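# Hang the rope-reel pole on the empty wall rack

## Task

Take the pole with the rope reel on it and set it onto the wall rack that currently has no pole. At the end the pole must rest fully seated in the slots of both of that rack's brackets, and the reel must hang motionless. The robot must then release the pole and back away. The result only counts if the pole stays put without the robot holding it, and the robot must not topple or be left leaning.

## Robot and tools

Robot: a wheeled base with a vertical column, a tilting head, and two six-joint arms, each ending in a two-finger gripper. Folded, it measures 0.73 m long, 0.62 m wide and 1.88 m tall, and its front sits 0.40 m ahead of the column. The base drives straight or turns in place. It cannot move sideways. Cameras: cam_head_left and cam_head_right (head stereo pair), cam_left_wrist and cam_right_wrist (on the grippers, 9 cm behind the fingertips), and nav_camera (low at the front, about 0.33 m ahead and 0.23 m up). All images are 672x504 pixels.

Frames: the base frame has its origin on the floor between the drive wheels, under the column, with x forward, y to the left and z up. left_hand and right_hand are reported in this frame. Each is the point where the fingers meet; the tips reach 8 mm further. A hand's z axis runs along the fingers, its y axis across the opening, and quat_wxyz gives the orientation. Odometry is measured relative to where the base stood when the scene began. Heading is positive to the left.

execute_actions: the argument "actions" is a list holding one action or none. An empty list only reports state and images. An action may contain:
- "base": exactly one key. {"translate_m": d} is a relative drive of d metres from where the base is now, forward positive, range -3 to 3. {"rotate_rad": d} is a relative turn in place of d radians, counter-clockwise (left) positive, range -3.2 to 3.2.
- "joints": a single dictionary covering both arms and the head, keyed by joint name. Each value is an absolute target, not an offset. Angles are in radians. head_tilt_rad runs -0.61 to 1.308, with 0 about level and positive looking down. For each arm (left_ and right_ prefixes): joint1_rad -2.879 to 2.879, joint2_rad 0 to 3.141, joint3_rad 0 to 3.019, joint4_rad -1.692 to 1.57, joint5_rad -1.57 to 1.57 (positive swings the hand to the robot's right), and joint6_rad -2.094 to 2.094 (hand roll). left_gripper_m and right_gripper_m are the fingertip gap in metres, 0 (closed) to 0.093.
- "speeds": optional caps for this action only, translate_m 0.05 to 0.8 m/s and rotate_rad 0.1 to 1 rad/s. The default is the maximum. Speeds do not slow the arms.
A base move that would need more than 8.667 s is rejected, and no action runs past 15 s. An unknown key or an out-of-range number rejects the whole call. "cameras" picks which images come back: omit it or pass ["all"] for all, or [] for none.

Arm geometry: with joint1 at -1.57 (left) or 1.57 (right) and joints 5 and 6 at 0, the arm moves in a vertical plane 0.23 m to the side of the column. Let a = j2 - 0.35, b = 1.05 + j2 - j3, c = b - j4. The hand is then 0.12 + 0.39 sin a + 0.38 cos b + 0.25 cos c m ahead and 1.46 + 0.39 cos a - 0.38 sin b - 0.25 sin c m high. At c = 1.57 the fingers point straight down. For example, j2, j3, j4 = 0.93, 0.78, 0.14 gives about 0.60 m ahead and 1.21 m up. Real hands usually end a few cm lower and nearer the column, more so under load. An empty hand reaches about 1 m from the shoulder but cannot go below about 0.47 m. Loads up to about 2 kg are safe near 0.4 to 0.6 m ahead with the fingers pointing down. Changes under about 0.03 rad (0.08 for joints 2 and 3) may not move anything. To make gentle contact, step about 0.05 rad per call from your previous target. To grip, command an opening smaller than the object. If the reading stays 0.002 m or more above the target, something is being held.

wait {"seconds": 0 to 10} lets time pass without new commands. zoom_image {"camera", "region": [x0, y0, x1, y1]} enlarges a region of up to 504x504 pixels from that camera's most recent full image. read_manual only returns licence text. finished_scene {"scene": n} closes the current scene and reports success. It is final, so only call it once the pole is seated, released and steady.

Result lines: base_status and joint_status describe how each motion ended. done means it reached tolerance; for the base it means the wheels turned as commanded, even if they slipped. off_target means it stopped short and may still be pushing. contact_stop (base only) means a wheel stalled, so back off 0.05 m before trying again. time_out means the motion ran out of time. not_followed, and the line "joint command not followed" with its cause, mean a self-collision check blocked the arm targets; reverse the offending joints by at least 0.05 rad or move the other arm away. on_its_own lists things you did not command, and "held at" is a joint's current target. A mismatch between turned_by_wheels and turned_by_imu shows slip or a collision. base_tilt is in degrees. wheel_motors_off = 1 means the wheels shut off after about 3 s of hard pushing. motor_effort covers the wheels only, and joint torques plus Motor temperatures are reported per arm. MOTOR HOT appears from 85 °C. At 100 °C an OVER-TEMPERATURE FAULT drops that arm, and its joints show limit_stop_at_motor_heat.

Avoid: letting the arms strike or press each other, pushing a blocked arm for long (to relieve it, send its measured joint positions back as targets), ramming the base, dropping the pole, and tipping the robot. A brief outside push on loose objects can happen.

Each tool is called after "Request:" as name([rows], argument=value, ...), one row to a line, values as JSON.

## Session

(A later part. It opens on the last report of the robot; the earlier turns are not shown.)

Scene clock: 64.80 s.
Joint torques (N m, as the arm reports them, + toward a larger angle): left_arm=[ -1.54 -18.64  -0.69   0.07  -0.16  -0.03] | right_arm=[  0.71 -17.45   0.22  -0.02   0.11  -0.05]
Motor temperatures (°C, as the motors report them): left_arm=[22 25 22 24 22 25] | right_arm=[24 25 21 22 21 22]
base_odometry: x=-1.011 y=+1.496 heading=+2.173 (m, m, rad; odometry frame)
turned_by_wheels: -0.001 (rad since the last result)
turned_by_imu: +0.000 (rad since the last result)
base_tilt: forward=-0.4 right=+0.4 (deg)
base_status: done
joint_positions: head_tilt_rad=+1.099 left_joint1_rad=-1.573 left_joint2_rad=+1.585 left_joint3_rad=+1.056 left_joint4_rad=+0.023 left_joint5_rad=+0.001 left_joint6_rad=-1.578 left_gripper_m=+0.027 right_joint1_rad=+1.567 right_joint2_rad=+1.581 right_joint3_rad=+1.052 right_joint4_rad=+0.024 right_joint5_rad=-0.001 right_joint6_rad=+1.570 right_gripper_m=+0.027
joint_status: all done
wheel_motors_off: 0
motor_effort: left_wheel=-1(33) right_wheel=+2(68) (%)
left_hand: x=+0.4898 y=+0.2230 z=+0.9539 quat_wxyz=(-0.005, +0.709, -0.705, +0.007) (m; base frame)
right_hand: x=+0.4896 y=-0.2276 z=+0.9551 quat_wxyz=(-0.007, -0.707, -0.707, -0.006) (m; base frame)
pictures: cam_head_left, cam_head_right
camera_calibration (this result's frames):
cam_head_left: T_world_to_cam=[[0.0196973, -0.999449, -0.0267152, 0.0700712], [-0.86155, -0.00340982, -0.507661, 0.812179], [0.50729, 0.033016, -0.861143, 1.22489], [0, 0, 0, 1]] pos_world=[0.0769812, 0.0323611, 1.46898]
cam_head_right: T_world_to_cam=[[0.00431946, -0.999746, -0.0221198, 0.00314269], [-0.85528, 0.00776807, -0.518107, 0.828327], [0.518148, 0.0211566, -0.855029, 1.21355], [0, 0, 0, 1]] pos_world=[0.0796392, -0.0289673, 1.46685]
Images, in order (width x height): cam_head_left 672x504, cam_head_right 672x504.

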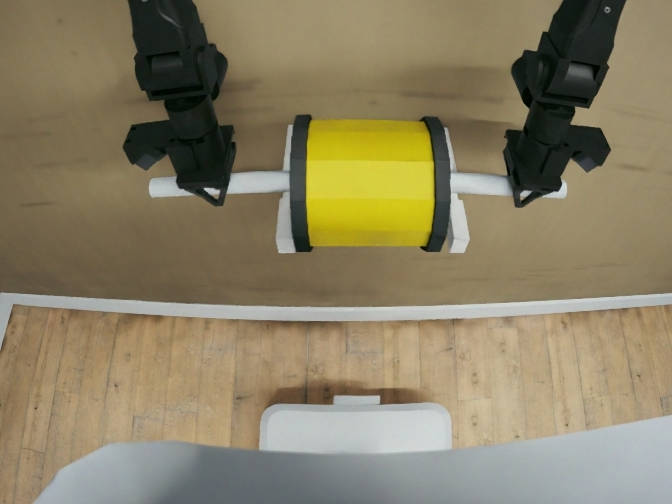

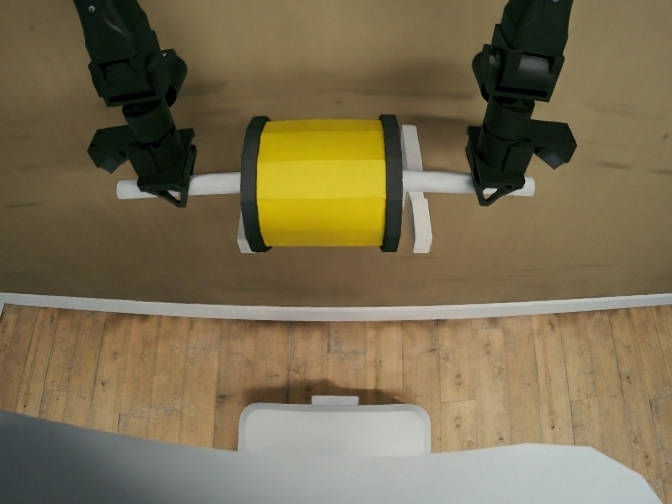

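Request:
execute_actions([
  {"base":{"translate_m":0.033},"joints":{"left_joint2_rad":1.69,"left_joint3_rad":1.18,"right_joint2_rad":1.69,"right_joint3_rad":1.18}},
], cameras=["cam_head_left","cam_head_right"])

Request:
execute_actions([
  {"joints":{"left_joint2_rad":1.76,"left_joint3_rad":1.24,"right_joint2_rad":1.76,"right_joint3_rad":1.24}},
], cameras=["cam_head_left","cam_head_right"])

Scene clock: 69.33 s.
Joint torques (N m, as the arm reports them, + toward a larger angle): left_arm=[ -1.7  -19.08  -0.82  -0.03  -0.14  -0.04] | right_arm=[  0.76 -18.09   0.33   0.03   0.11  -0.05]
Motor temperatures (°C, as the motors report them): left_arm=[22 25 22 24 22 25] | right_arm=[24 26 21 22 21 22]
base_odometry: x=-1.030 y=+1.523 heading=+2.172 (m, m, rad; odometry frame)
turned_by_wheels: +0.000 (rad since the last result)
turned_by_imu: +0.001 (rad since the last result)
base_tilt: forward=-0.4 right=+0.3 (deg)
base_status: done
joint_positions: head_tilt_rad=+1.100 left_joint1_rad=-1.573 left_joint2_rad=+1.727 left_joint3_rad=+1.185 left_joint4_rad=+0.023 left_joint5_rad=+0.001 left_joint6_rad=-1.578 left_gripper_m=+0.027 right_joint1_rad=+1.567 right_joint2_rad=+1.723 right_joint3_rad=+1.181 right_joint4_rad=+0.023 right_joint5_rad=-0.001 right_joint6_rad=+1.570 right_gripper_m=+0.027
joint_status: all done
wheel_motors_off: 0
motor_effort: left_wheel=+0(38) right_wheel=+0(49) (%)
left_hand: x=+0.4953 y=+0.2229 z=+0.9010 quat_wxyz=(+0.000, +0.709, -0.705, +0.002) (m; base frame)
right_hand: x=+0.4952 y=-0.2280 z=+0.9025 quat_wxyz=(-0.002, -0.707, -0.707, +0.000) (m; base frame)
pictures: cam_head_left, cam_head_right
camera_calibration (this result's frames):
cam_head_left: T_world_to_cam=[[0.0196781, -0.999449, -0.0267294, 0.070094], [-0.861915, -0.00340982, -0.507041, 0.811243], [0.50667, 0.033016, -0.861507, 1.22548], [0, 0, 0, 1]] pos_world=[0.0769301, 0.0323611, 1.46897]
cam_head_right: T_world_to_cam=[[0.00430355, -0.999746, -0.0221229, 0.00314826], [-0.855653, 0.00776807, -0.517492, 0.827398], [0.517533, 0.0211566, -0.855402, 1.21416], [0, 0, 0, 1]] pos_world=[0.0795866, -0.0289673, 1.46683]
Images, in order (width x height): cam_head_left 672x504, cam_head_right 672x504.

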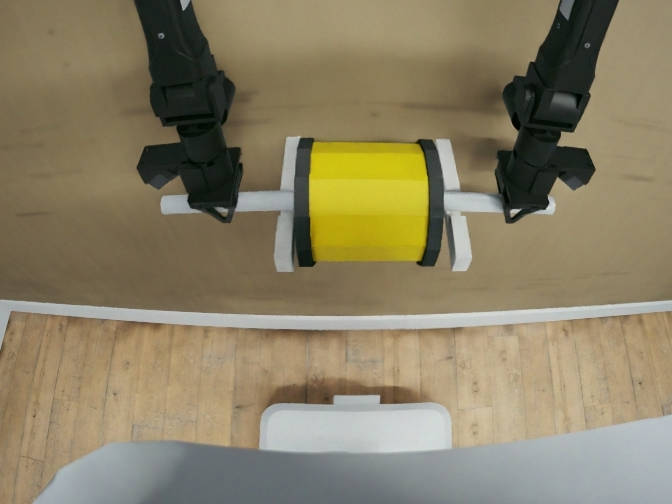

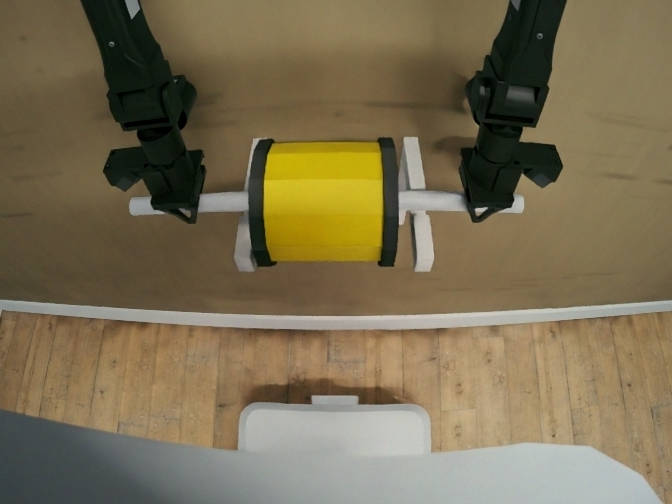

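Scene clock: 70.07 s.
Joint torques (N m, as the arm reports them, + toward a larger angle): left_arm=[ -1.73 -19.34  -1.24  -0.01  -0.17  -0.03] | right_arm=[  0.75 -17.53  -0.14   0.     0.11  -0.03]
Motor temperatures (°C, as the motors report them): left_arm=[22 25 22 24 22 25] | right_arm=[24 26 21 22 21 22]
base_odometry: x=-1.030 y=+1.523 heading=+2.172 (m, m, rad; odometry frame)
turned_by_wheels: +0.000 (rad since the last result)
turned_by_imu: +0.000 (rad since the last result)
base_tilt: forward=-0.4 right=+0.3 (deg)
base_status: not commanded
joint_positions: head_tilt_rad=+1.100 left_joint1_rad=-1.573 left_joint2_rad=+1.787 left_joint3_rad=+1.250 left_joint4_rad=+0.024 left_joint5_rad=+0.001 left_joint6_rad=-1.578 left_gripper_m=+0.027 right_joint1_rad=+1.567 right_joint2_rad=+1.783 right_joint3_rad=+1.246 right_joint4_rad=+0.023 right_joint5_rad=-0.001 right_joint6_rad=+1.570 right_gripper_m=+0.027
joint_status: all done
wheel_motors_off: 0
motor_effort: left_wheel=-1(2) right_wheel=+1(1) (%)
left_hand: x=+0.5027 y=+0.2229 z=+0.8782 quat_wxyz=(-0.003, +0.709, -0.705, +0.005) (m; base frame)
right_hand: x=+0.5024 y=-0.2281 z=+0.8799 quat_wxyz=(-0.004, -0.707, -0.707, -0.002) (m; base frame)
pictures: cam_head_left, cam_head_right
camera_calibration (this result's frames):
cam_head_left: T_world_to_cam=[[0.0196781, -0.999449, -0.0267294, 0.070094], [-0.861915, -0.00340982, -0.507041, 0.811243], [0.50667, 0.033016, -0.861507, 1.22548], [0, 0, 0, 1]] pos_world=[0.0769301, 0.0323611, 1.46897]
cam_head_right: T_world_to_cam=[[0.00430355, -0.999746, -0.0221229, 0.00314826], [-0.855653, 0.00776807, -0.517492, 0.827399], [0.517533, 0.0211566, -0.855402, 1.21416], [0, 0, 0, 1]] pos_world=[0.0795866, -0.0289673, 1.46683]
Images, in order (width x height): cam_head_left 672x504, cam_head_right 672x504.

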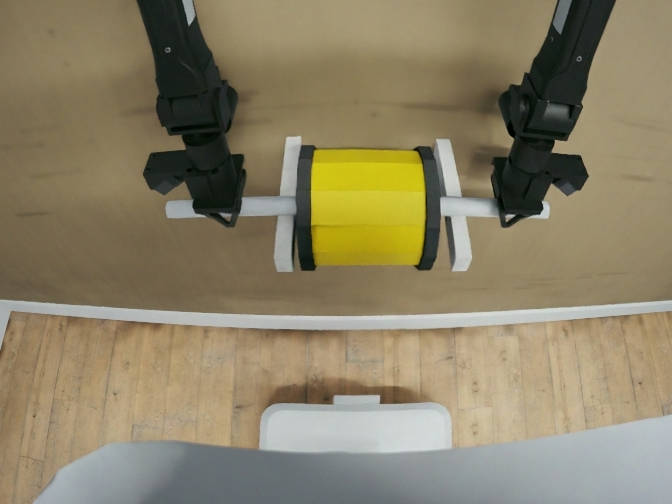

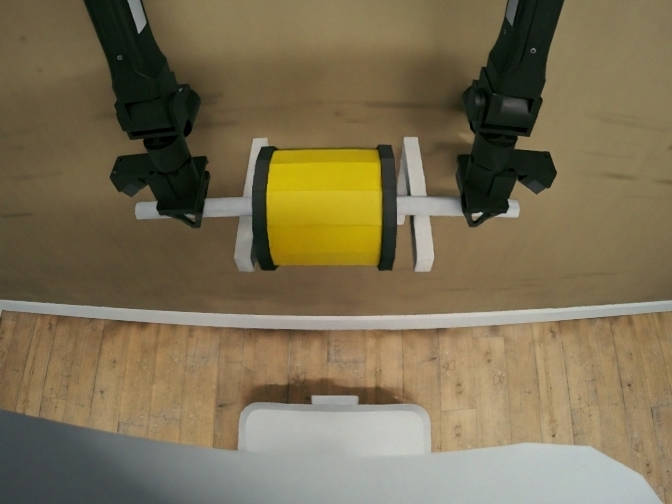

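Entering the slots.

Request:
execute_actions([
  {"joints":{"left_joint2_rad":1.82,"left_joint3_rad":1.3,"right_joint2_rad":1.82,"right_joint3_rad":1.3}},
], cameras=[])

Request:
execute_actions([
  {"joints":{"left_gripper_m":0.093,"right_gripper_m":0.093}},
], cameras=[])

Request:
execute_actions([
  {"joints":{"left_joint2_rad":1.5,"left_joint3_rad":0.98,"right_joint2_rad":1.5,"right_joint3_rad":0.98}},
], cameras=["cam_left_wrist","cam_right_wrist"])

Request:
execute_actions([
  {"base":{"translate_m":-0.6},"joints":{"head_tilt_rad":0.7}},
], cameras=[])

Request:
wait(seconds=6)

Scene clock: 75.57 s.
Joint torques (N m, as the arm reports them, + toward a larger angle): left_arm=[ -1.39 -17.85  -0.02  -0.04  -0.14   0.01] | right_arm=[  0.74 -16.71   0.76   0.09   0.11  -0.06]
Motor temperatures (°C, as the motors report them): left_arm=[22 25 22 24 22 25] | right_arm=[24 26 21 22 21 22]
base_odometry: x=-1.030 y=+1.523 heading=+2.172 (m, m, rad; odometry frame)
turned_by_wheels: +0.000 (rad since the last result)
turned_by_imu: +0.001 (rad since the last result)
base_tilt: forward=-0.4 right=+0.3 (deg)
base_status: not commanded
joint_positions: head_tilt_rad=+1.100 left_joint1_rad=-1.573 left_joint2_rad=+1.831 left_joint3_rad=+1.299 left_joint4_rad=+0.023 left_joint5_rad=+0.001 left_joint6_rad=-1.581 left_gripper_m=+0.027 right_joint1_rad=+1.567 right_joint2_rad=+1.828 right_joint3_rad=+1.296 right_joint4_rad=+0.023 right_joint5_rad=-0.001 right_joint6_rad=+1.570 right_gripper_m=+0.027
joint_status: all done
wheel_motors_off: 0
motor_effort: left_wheel=-1(2) right_wheel=+1(2) (%)
left_hand: x=+0.5075 y=+0.2228 z=+0.8615 quat_wxyz=(-0.004, +0.710, -0.704, +0.006) (m; base frame)
right_hand: x=+0.5077 y=-0.2282 z=+0.8625 quat_wxyz=(-0.006, -0.708, -0.707, -0.004) (m; base frame)
pictures: none
No camera images: the call's "cameras" was empty. Leave "cameras" out to get every camera's image.

Scene clock: 76.27 s.
Joint torques (N m, as the arm reports them, + toward a larger angle): left_arm=[ -1.72 -18.11  -0.1   -0.04  -0.14  -0.03] | right_arm=[  0.67 -16.75   0.71   0.02   0.1   -0.06]
Motor temperatures (°C, as the motors report them): left_arm=[22 25 22 24 22 25] | right_arm=[24 26 21 22 21 22]
base_odometry: x=-1.030 y=+1.523 heading=+2.172 (m, m, rad; odometry frame)
turned_by_wheels: +0.000 (rad since the last result)
turned_by_imu: +0.000 (rad since the last result)
base_tilt: forward=-0.4 right=+0.3 (deg)
base_status: not commanded
joint_positions: head_tilt_rad=+1.100 left_joint1_rad=-1.573 left_joint2_rad=+1.831 left_joint3_rad=+1.299 left_joint4_rad=+0.023 left_joint5_rad=+0.001 left_joint6_rad=-1.578 left_gripper_m=+0.093 right_joint1_rad=+1.567 right_joint2_rad=+1.828 right_joint3_rad=+1.297 right_joint4_rad=+0.023 right_joint5_rad=-0.001 right_joint6_rad=+1.571 right_gripper_m=+0.093
joint_status: all done
wheel_motors_off: 0
motor_effort: left_wheel=-1(1) right_wheel=+0(1) (%)
left_hand: x=+0.5075 y=+0.2228 z=+0.8615 quat_wxyz=(-0.004, +0.709, -0.705, +0.006) (m; base frame)
right_hand: x=+0.5081 y=-0.2282 z=+0.8627 quat_wxyz=(-0.007, -0.708, -0.706, -0.005) (m; base frame)
pictures: none
No camera images: the call's "cameras" was empty. Leave "cameras" out to get every camera's image.

Scene clock: 77.37 s.
Joint torques (N m, as the arm reports them, + toward a larger angle): left_arm=[ -1.47 -14.89  -0.19   0.04  -0.15  -0.03] | right_arm=[  0.8  -15.13   0.64   0.12   0.1   -0.06]
Motor temperatures (°C, as the motors report them): left_arm=[22 25 22 24 22 25] | right_arm=[24 26 21 22 21 22]
base_odometry: x=-1.030 y=+1.523 heading=+2.172 (m, m, rad; odometry frame)
turned_by_wheels: +0.000 (rad since the last result)
turned_by_imu: +0.000 (rad since the last result)
base_tilt: forward=-0.4 right=+0.3 (deg)
base_status: not commanded
joint_positions: head_tilt_rad=+1.100 left_joint1_rad=-1.573 left_joint2_rad=+1.485 left_joint3_rad=+0.984 left_joint4_rad=+0.023 left_joint5_rad=+0.001 left_joint6_rad=-1.577 left_gripper_m=+0.093 right_joint1_rad=+1.567 right_joint2_rad=+1.484 right_joint3_rad=+0.983 right_joint4_rad=+0.023 right_joint5_rad=-0.001 right_joint6_rad=+1.571 right_gripper_m=+0.093
joint_status: all done
wheel_motors_off: 0
motor_effort: left_wheel=-1(1) right_wheel=+1(2) (%)
left_hand: x=+0.4931 y=+0.2231 z=+0.9896 quat_wxyz=(-0.015, +0.709, -0.705, +0.017) (m; base frame)
right_hand: x=+0.4930 y=-0.2277 z=+0.9903 quat_wxyz=(-0.017, -0.708, -0.706, -0.015) (m; base frame)
pictures: cam_left_wrist, cam_right_wrist
camera_calibration (this result's frames):
cam_left_wrist: T_world_to_cam=[[0.998711, 0.0238718, 0.0447852, -0.545212], [-0.00672148, -0.812473, 0.58296, -0.385598], [0.0503031, -0.58251, -0.811265, 1.03362], [0, 0, 0, 1]] pos_world=[0.489923, 0.301821, 1.08775]
cam_right_wrist: T_world_to_cam=[[-0.999609, 0.0103664, -0.0259808, 0.518124], [-0.00679383, 0.811014, 0.584988, -0.387795], [0.027135, 0.584935, -0.810626, 1.0458], [0, 0, 0, 1]] pos_world=[0.486909, -0.302587, 1.08807]
Images, in order (width x height): cam_left_wrist 672x504, cam_right_wrist 672x504.

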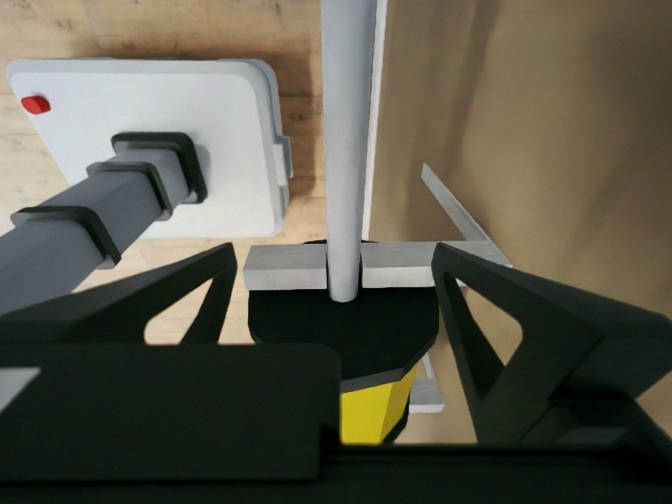

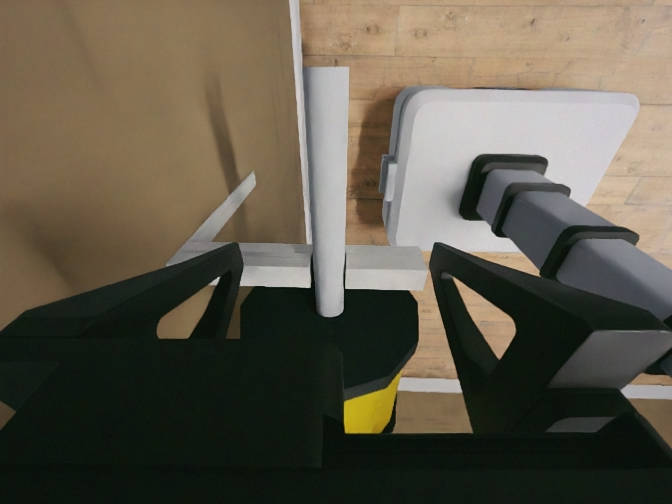

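Scene clock: 80.03 s.
Joint torques (N m, as the arm reports them, + toward a larger angle): left_arm=[ -1.26 -14.86   0.27   0.06  -0.15  -0.04] | right_arm=[  1.   -13.67   0.92   0.07   0.1   -0.06]
Motor temperatures (°C, as the motors report them): left_arm=[22 25 22 24 22 25] | right_arm=[24 26 21 22 21 22]
base_odometry: x=-0.691 y=+1.028 heading=+2.171 (m, m, rad; odometry frame)
turned_by_wheels: -0.001 (rad since the last result)
turned_by_imu: +0.002 (rad since the last result)
base_tilt: forward=-0.4 right=+0.3 (deg)
base_status: done
joint_positions: head_tilt_rad=+0.716 left_joint1_rad=-1.575 left_joint2_rad=+1.491 left_joint3_rad=+0.977 left_joint4_rad=+0.023 left_joint5_rad=+0.001 left_joint6_rad=-1.577 left_gripper_m=+0.093 right_joint1_rad=+1.565 right_joint2_rad=+1.489 right_joint3_rad=+0.977 right_joint4_rad=+0.023 right_joint5_rad=-0.001 right_joint6_rad=+1.571 right_gripper_m=+0.093
joint_status: all done
wheel_motors_off: 0
motor_effort: left_wheel=-2(38) right_wheel=+1(76) (%)
left_hand: x=+0.4863 y=+0.2222 z=+0.9876 quat_wxyz=(-0.010, +0.709, -0.705, +0.013) (m; base frame)
right_hand: x=+0.4869 y=-0.2286 z=+0.9883 quat_wxyz=(-0.014, -0.708, -0.706, -0.011) (m; base frame)
pictures: none
No camera images: the call's "cameras" was empty. Leave "cameras" out to get every camera's image.

Scene clock: 86.03 s.
Joint torques (N m, as the arm reports them, + toward a larger angle): left_arm=[ -1.38 -15.05   0.29   0.01  -0.14  -0.05] | right_arm=[  0.92 -13.93   0.85   0.09   0.11  -0.06]
Motor temperatures (°C, as the motors report them): left_arm=[22 25 22 24 22 25] | right_arm=[24 25 21 22 21 22]
base_odometry: x=-0.691 y=+1.028 heading=+2.171 (m, m, rad; odometry frame)
turned_by_wheels: +0.000 (rad since the last result)
turned_by_imu: +0.002 (rad since the last result)
base_tilt: forward=-0.4 right=+0.3 (deg)
base_status: done
joint_positions: head_tilt_rad=+0.716 left_joint1_rad=-1.575 left_joint2_rad=+1.491 left_joint3_rad=+0.977 left_joint4_rad=+0.023 left_joint5_rad=+0.001 left_joint6_rad=-1.577 left_gripper_m=+0.093 right_joint1_rad=+1.565 right_joint2_rad=+1.489 right_joint3_rad=+0.977 right_joint4_rad=+0.023 right_joint5_rad=-0.001 right_joint6_rad=+1.571 right_gripper_m=+0.093
joint_status: all done
wheel_motors_off: 0
motor_effort: left_wheel=-1(38) right_wheel=+1(76) (%)
left_hand: x=+0.4863 y=+0.2222 z=+0.9876 quat_wxyz=(-0.010, +0.709, -0.705, +0.013) (m; base frame)
right_hand: x=+0.4869 y=-0.2286 z=+0.9883 quat_wxyz=(-0.014, -0.708, -0.706, -0.011) (m; base frame)
wait: 6.00 s; at rest by 0.27 s
pictures: cam_head_left, cam_head_right, cam_left_wrist, cam_right_wrist, nav_camera
camera_calibration (this result's frames):
cam_head_left: T_world_to_cam=[[0.0282532, -0.999449, -0.0174196, 0.0553282], [-0.609441, -0.00340982, -0.792824, 1.23873], [0.792328, 0.033016, -0.609202, 0.822644], [0, 0, 0, 1]] pos_world=[0.101563, 0.0323611, 1.48421]
cam_head_right: T_world_to_cam=[[0.0122721, -0.999746, -0.0189034, -0.00220823], [-0.599721, 0.00776807, -0.800171, 1.24993], [0.800115, 0.0211566, -0.599474, 0.805898], [0, 0, 0, 1]] pos_world=[0.104825, -0.0289673, 1.48323]
cam_left_wrist: T_world_to_cam=[[0.999202, 0.0231289, 0.03256, -0.526297], [-0.000243305, -0.81171, 0.584061, -0.389604], [0.039938, -0.583603, -0.811056, 1.03683], [0, 0, 0, 1]] pos_world=[0.484373, 0.301025, 1.08562]
cam_right_wrist: T_world_to_cam=[[-0.999826, 0.0111476, -0.0149351, 0.501305], [0.000327725, 0.811774, 0.583972, -0.388261], [0.0186338, 0.583866, -0.811636, 1.04985], [0, 0, 0, 1]] pos_world=[0.481782, -0.303379, 1.08632]
Images, in order (width x height): cam_head_left 672x504, cam_head_right 672x504, cam_left_wrist 672x504, cam_right_wrist 672x504, nav_camera 672x504.

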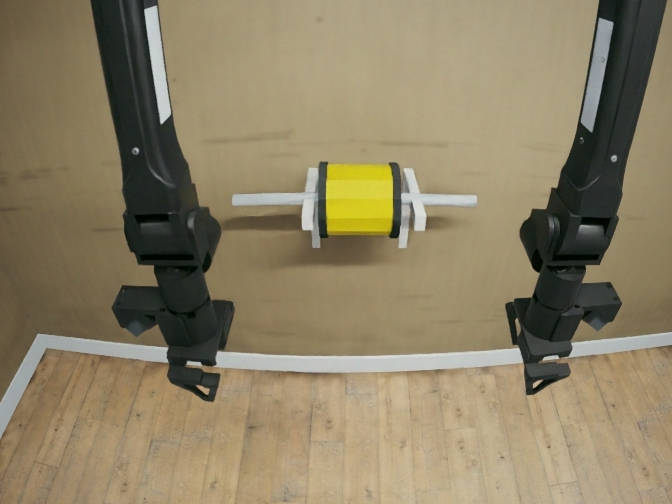

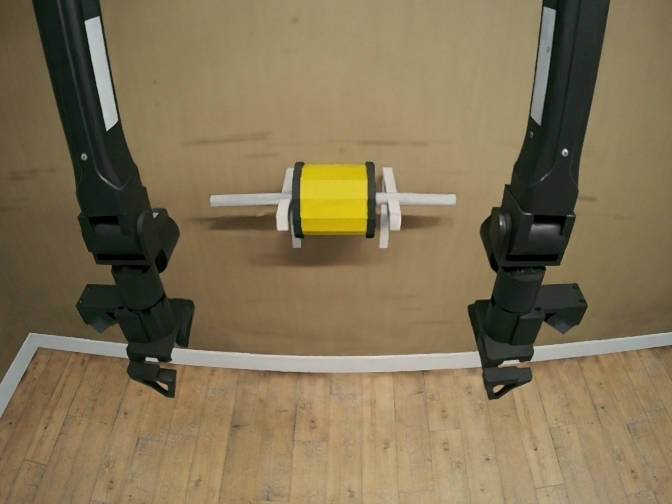

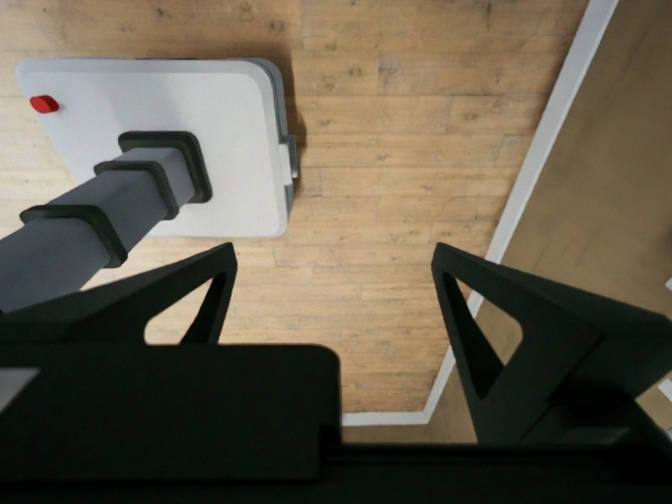

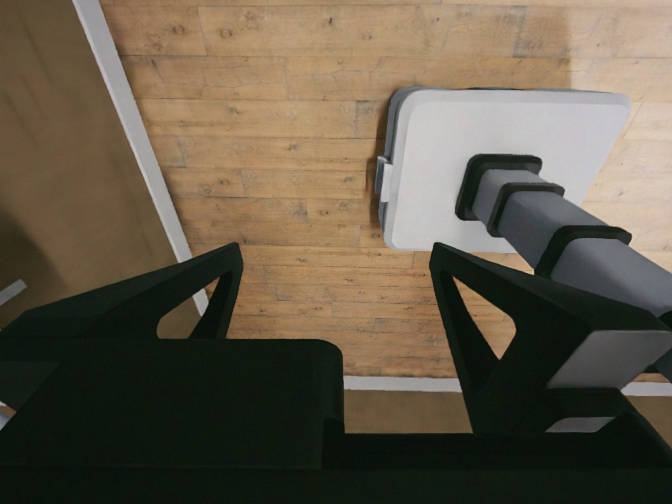

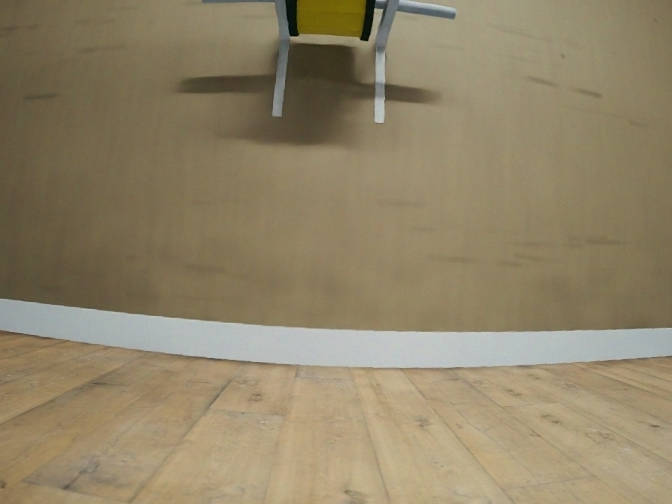

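Request:
finished_scene(scene=2)

The scene is finished: the task was done.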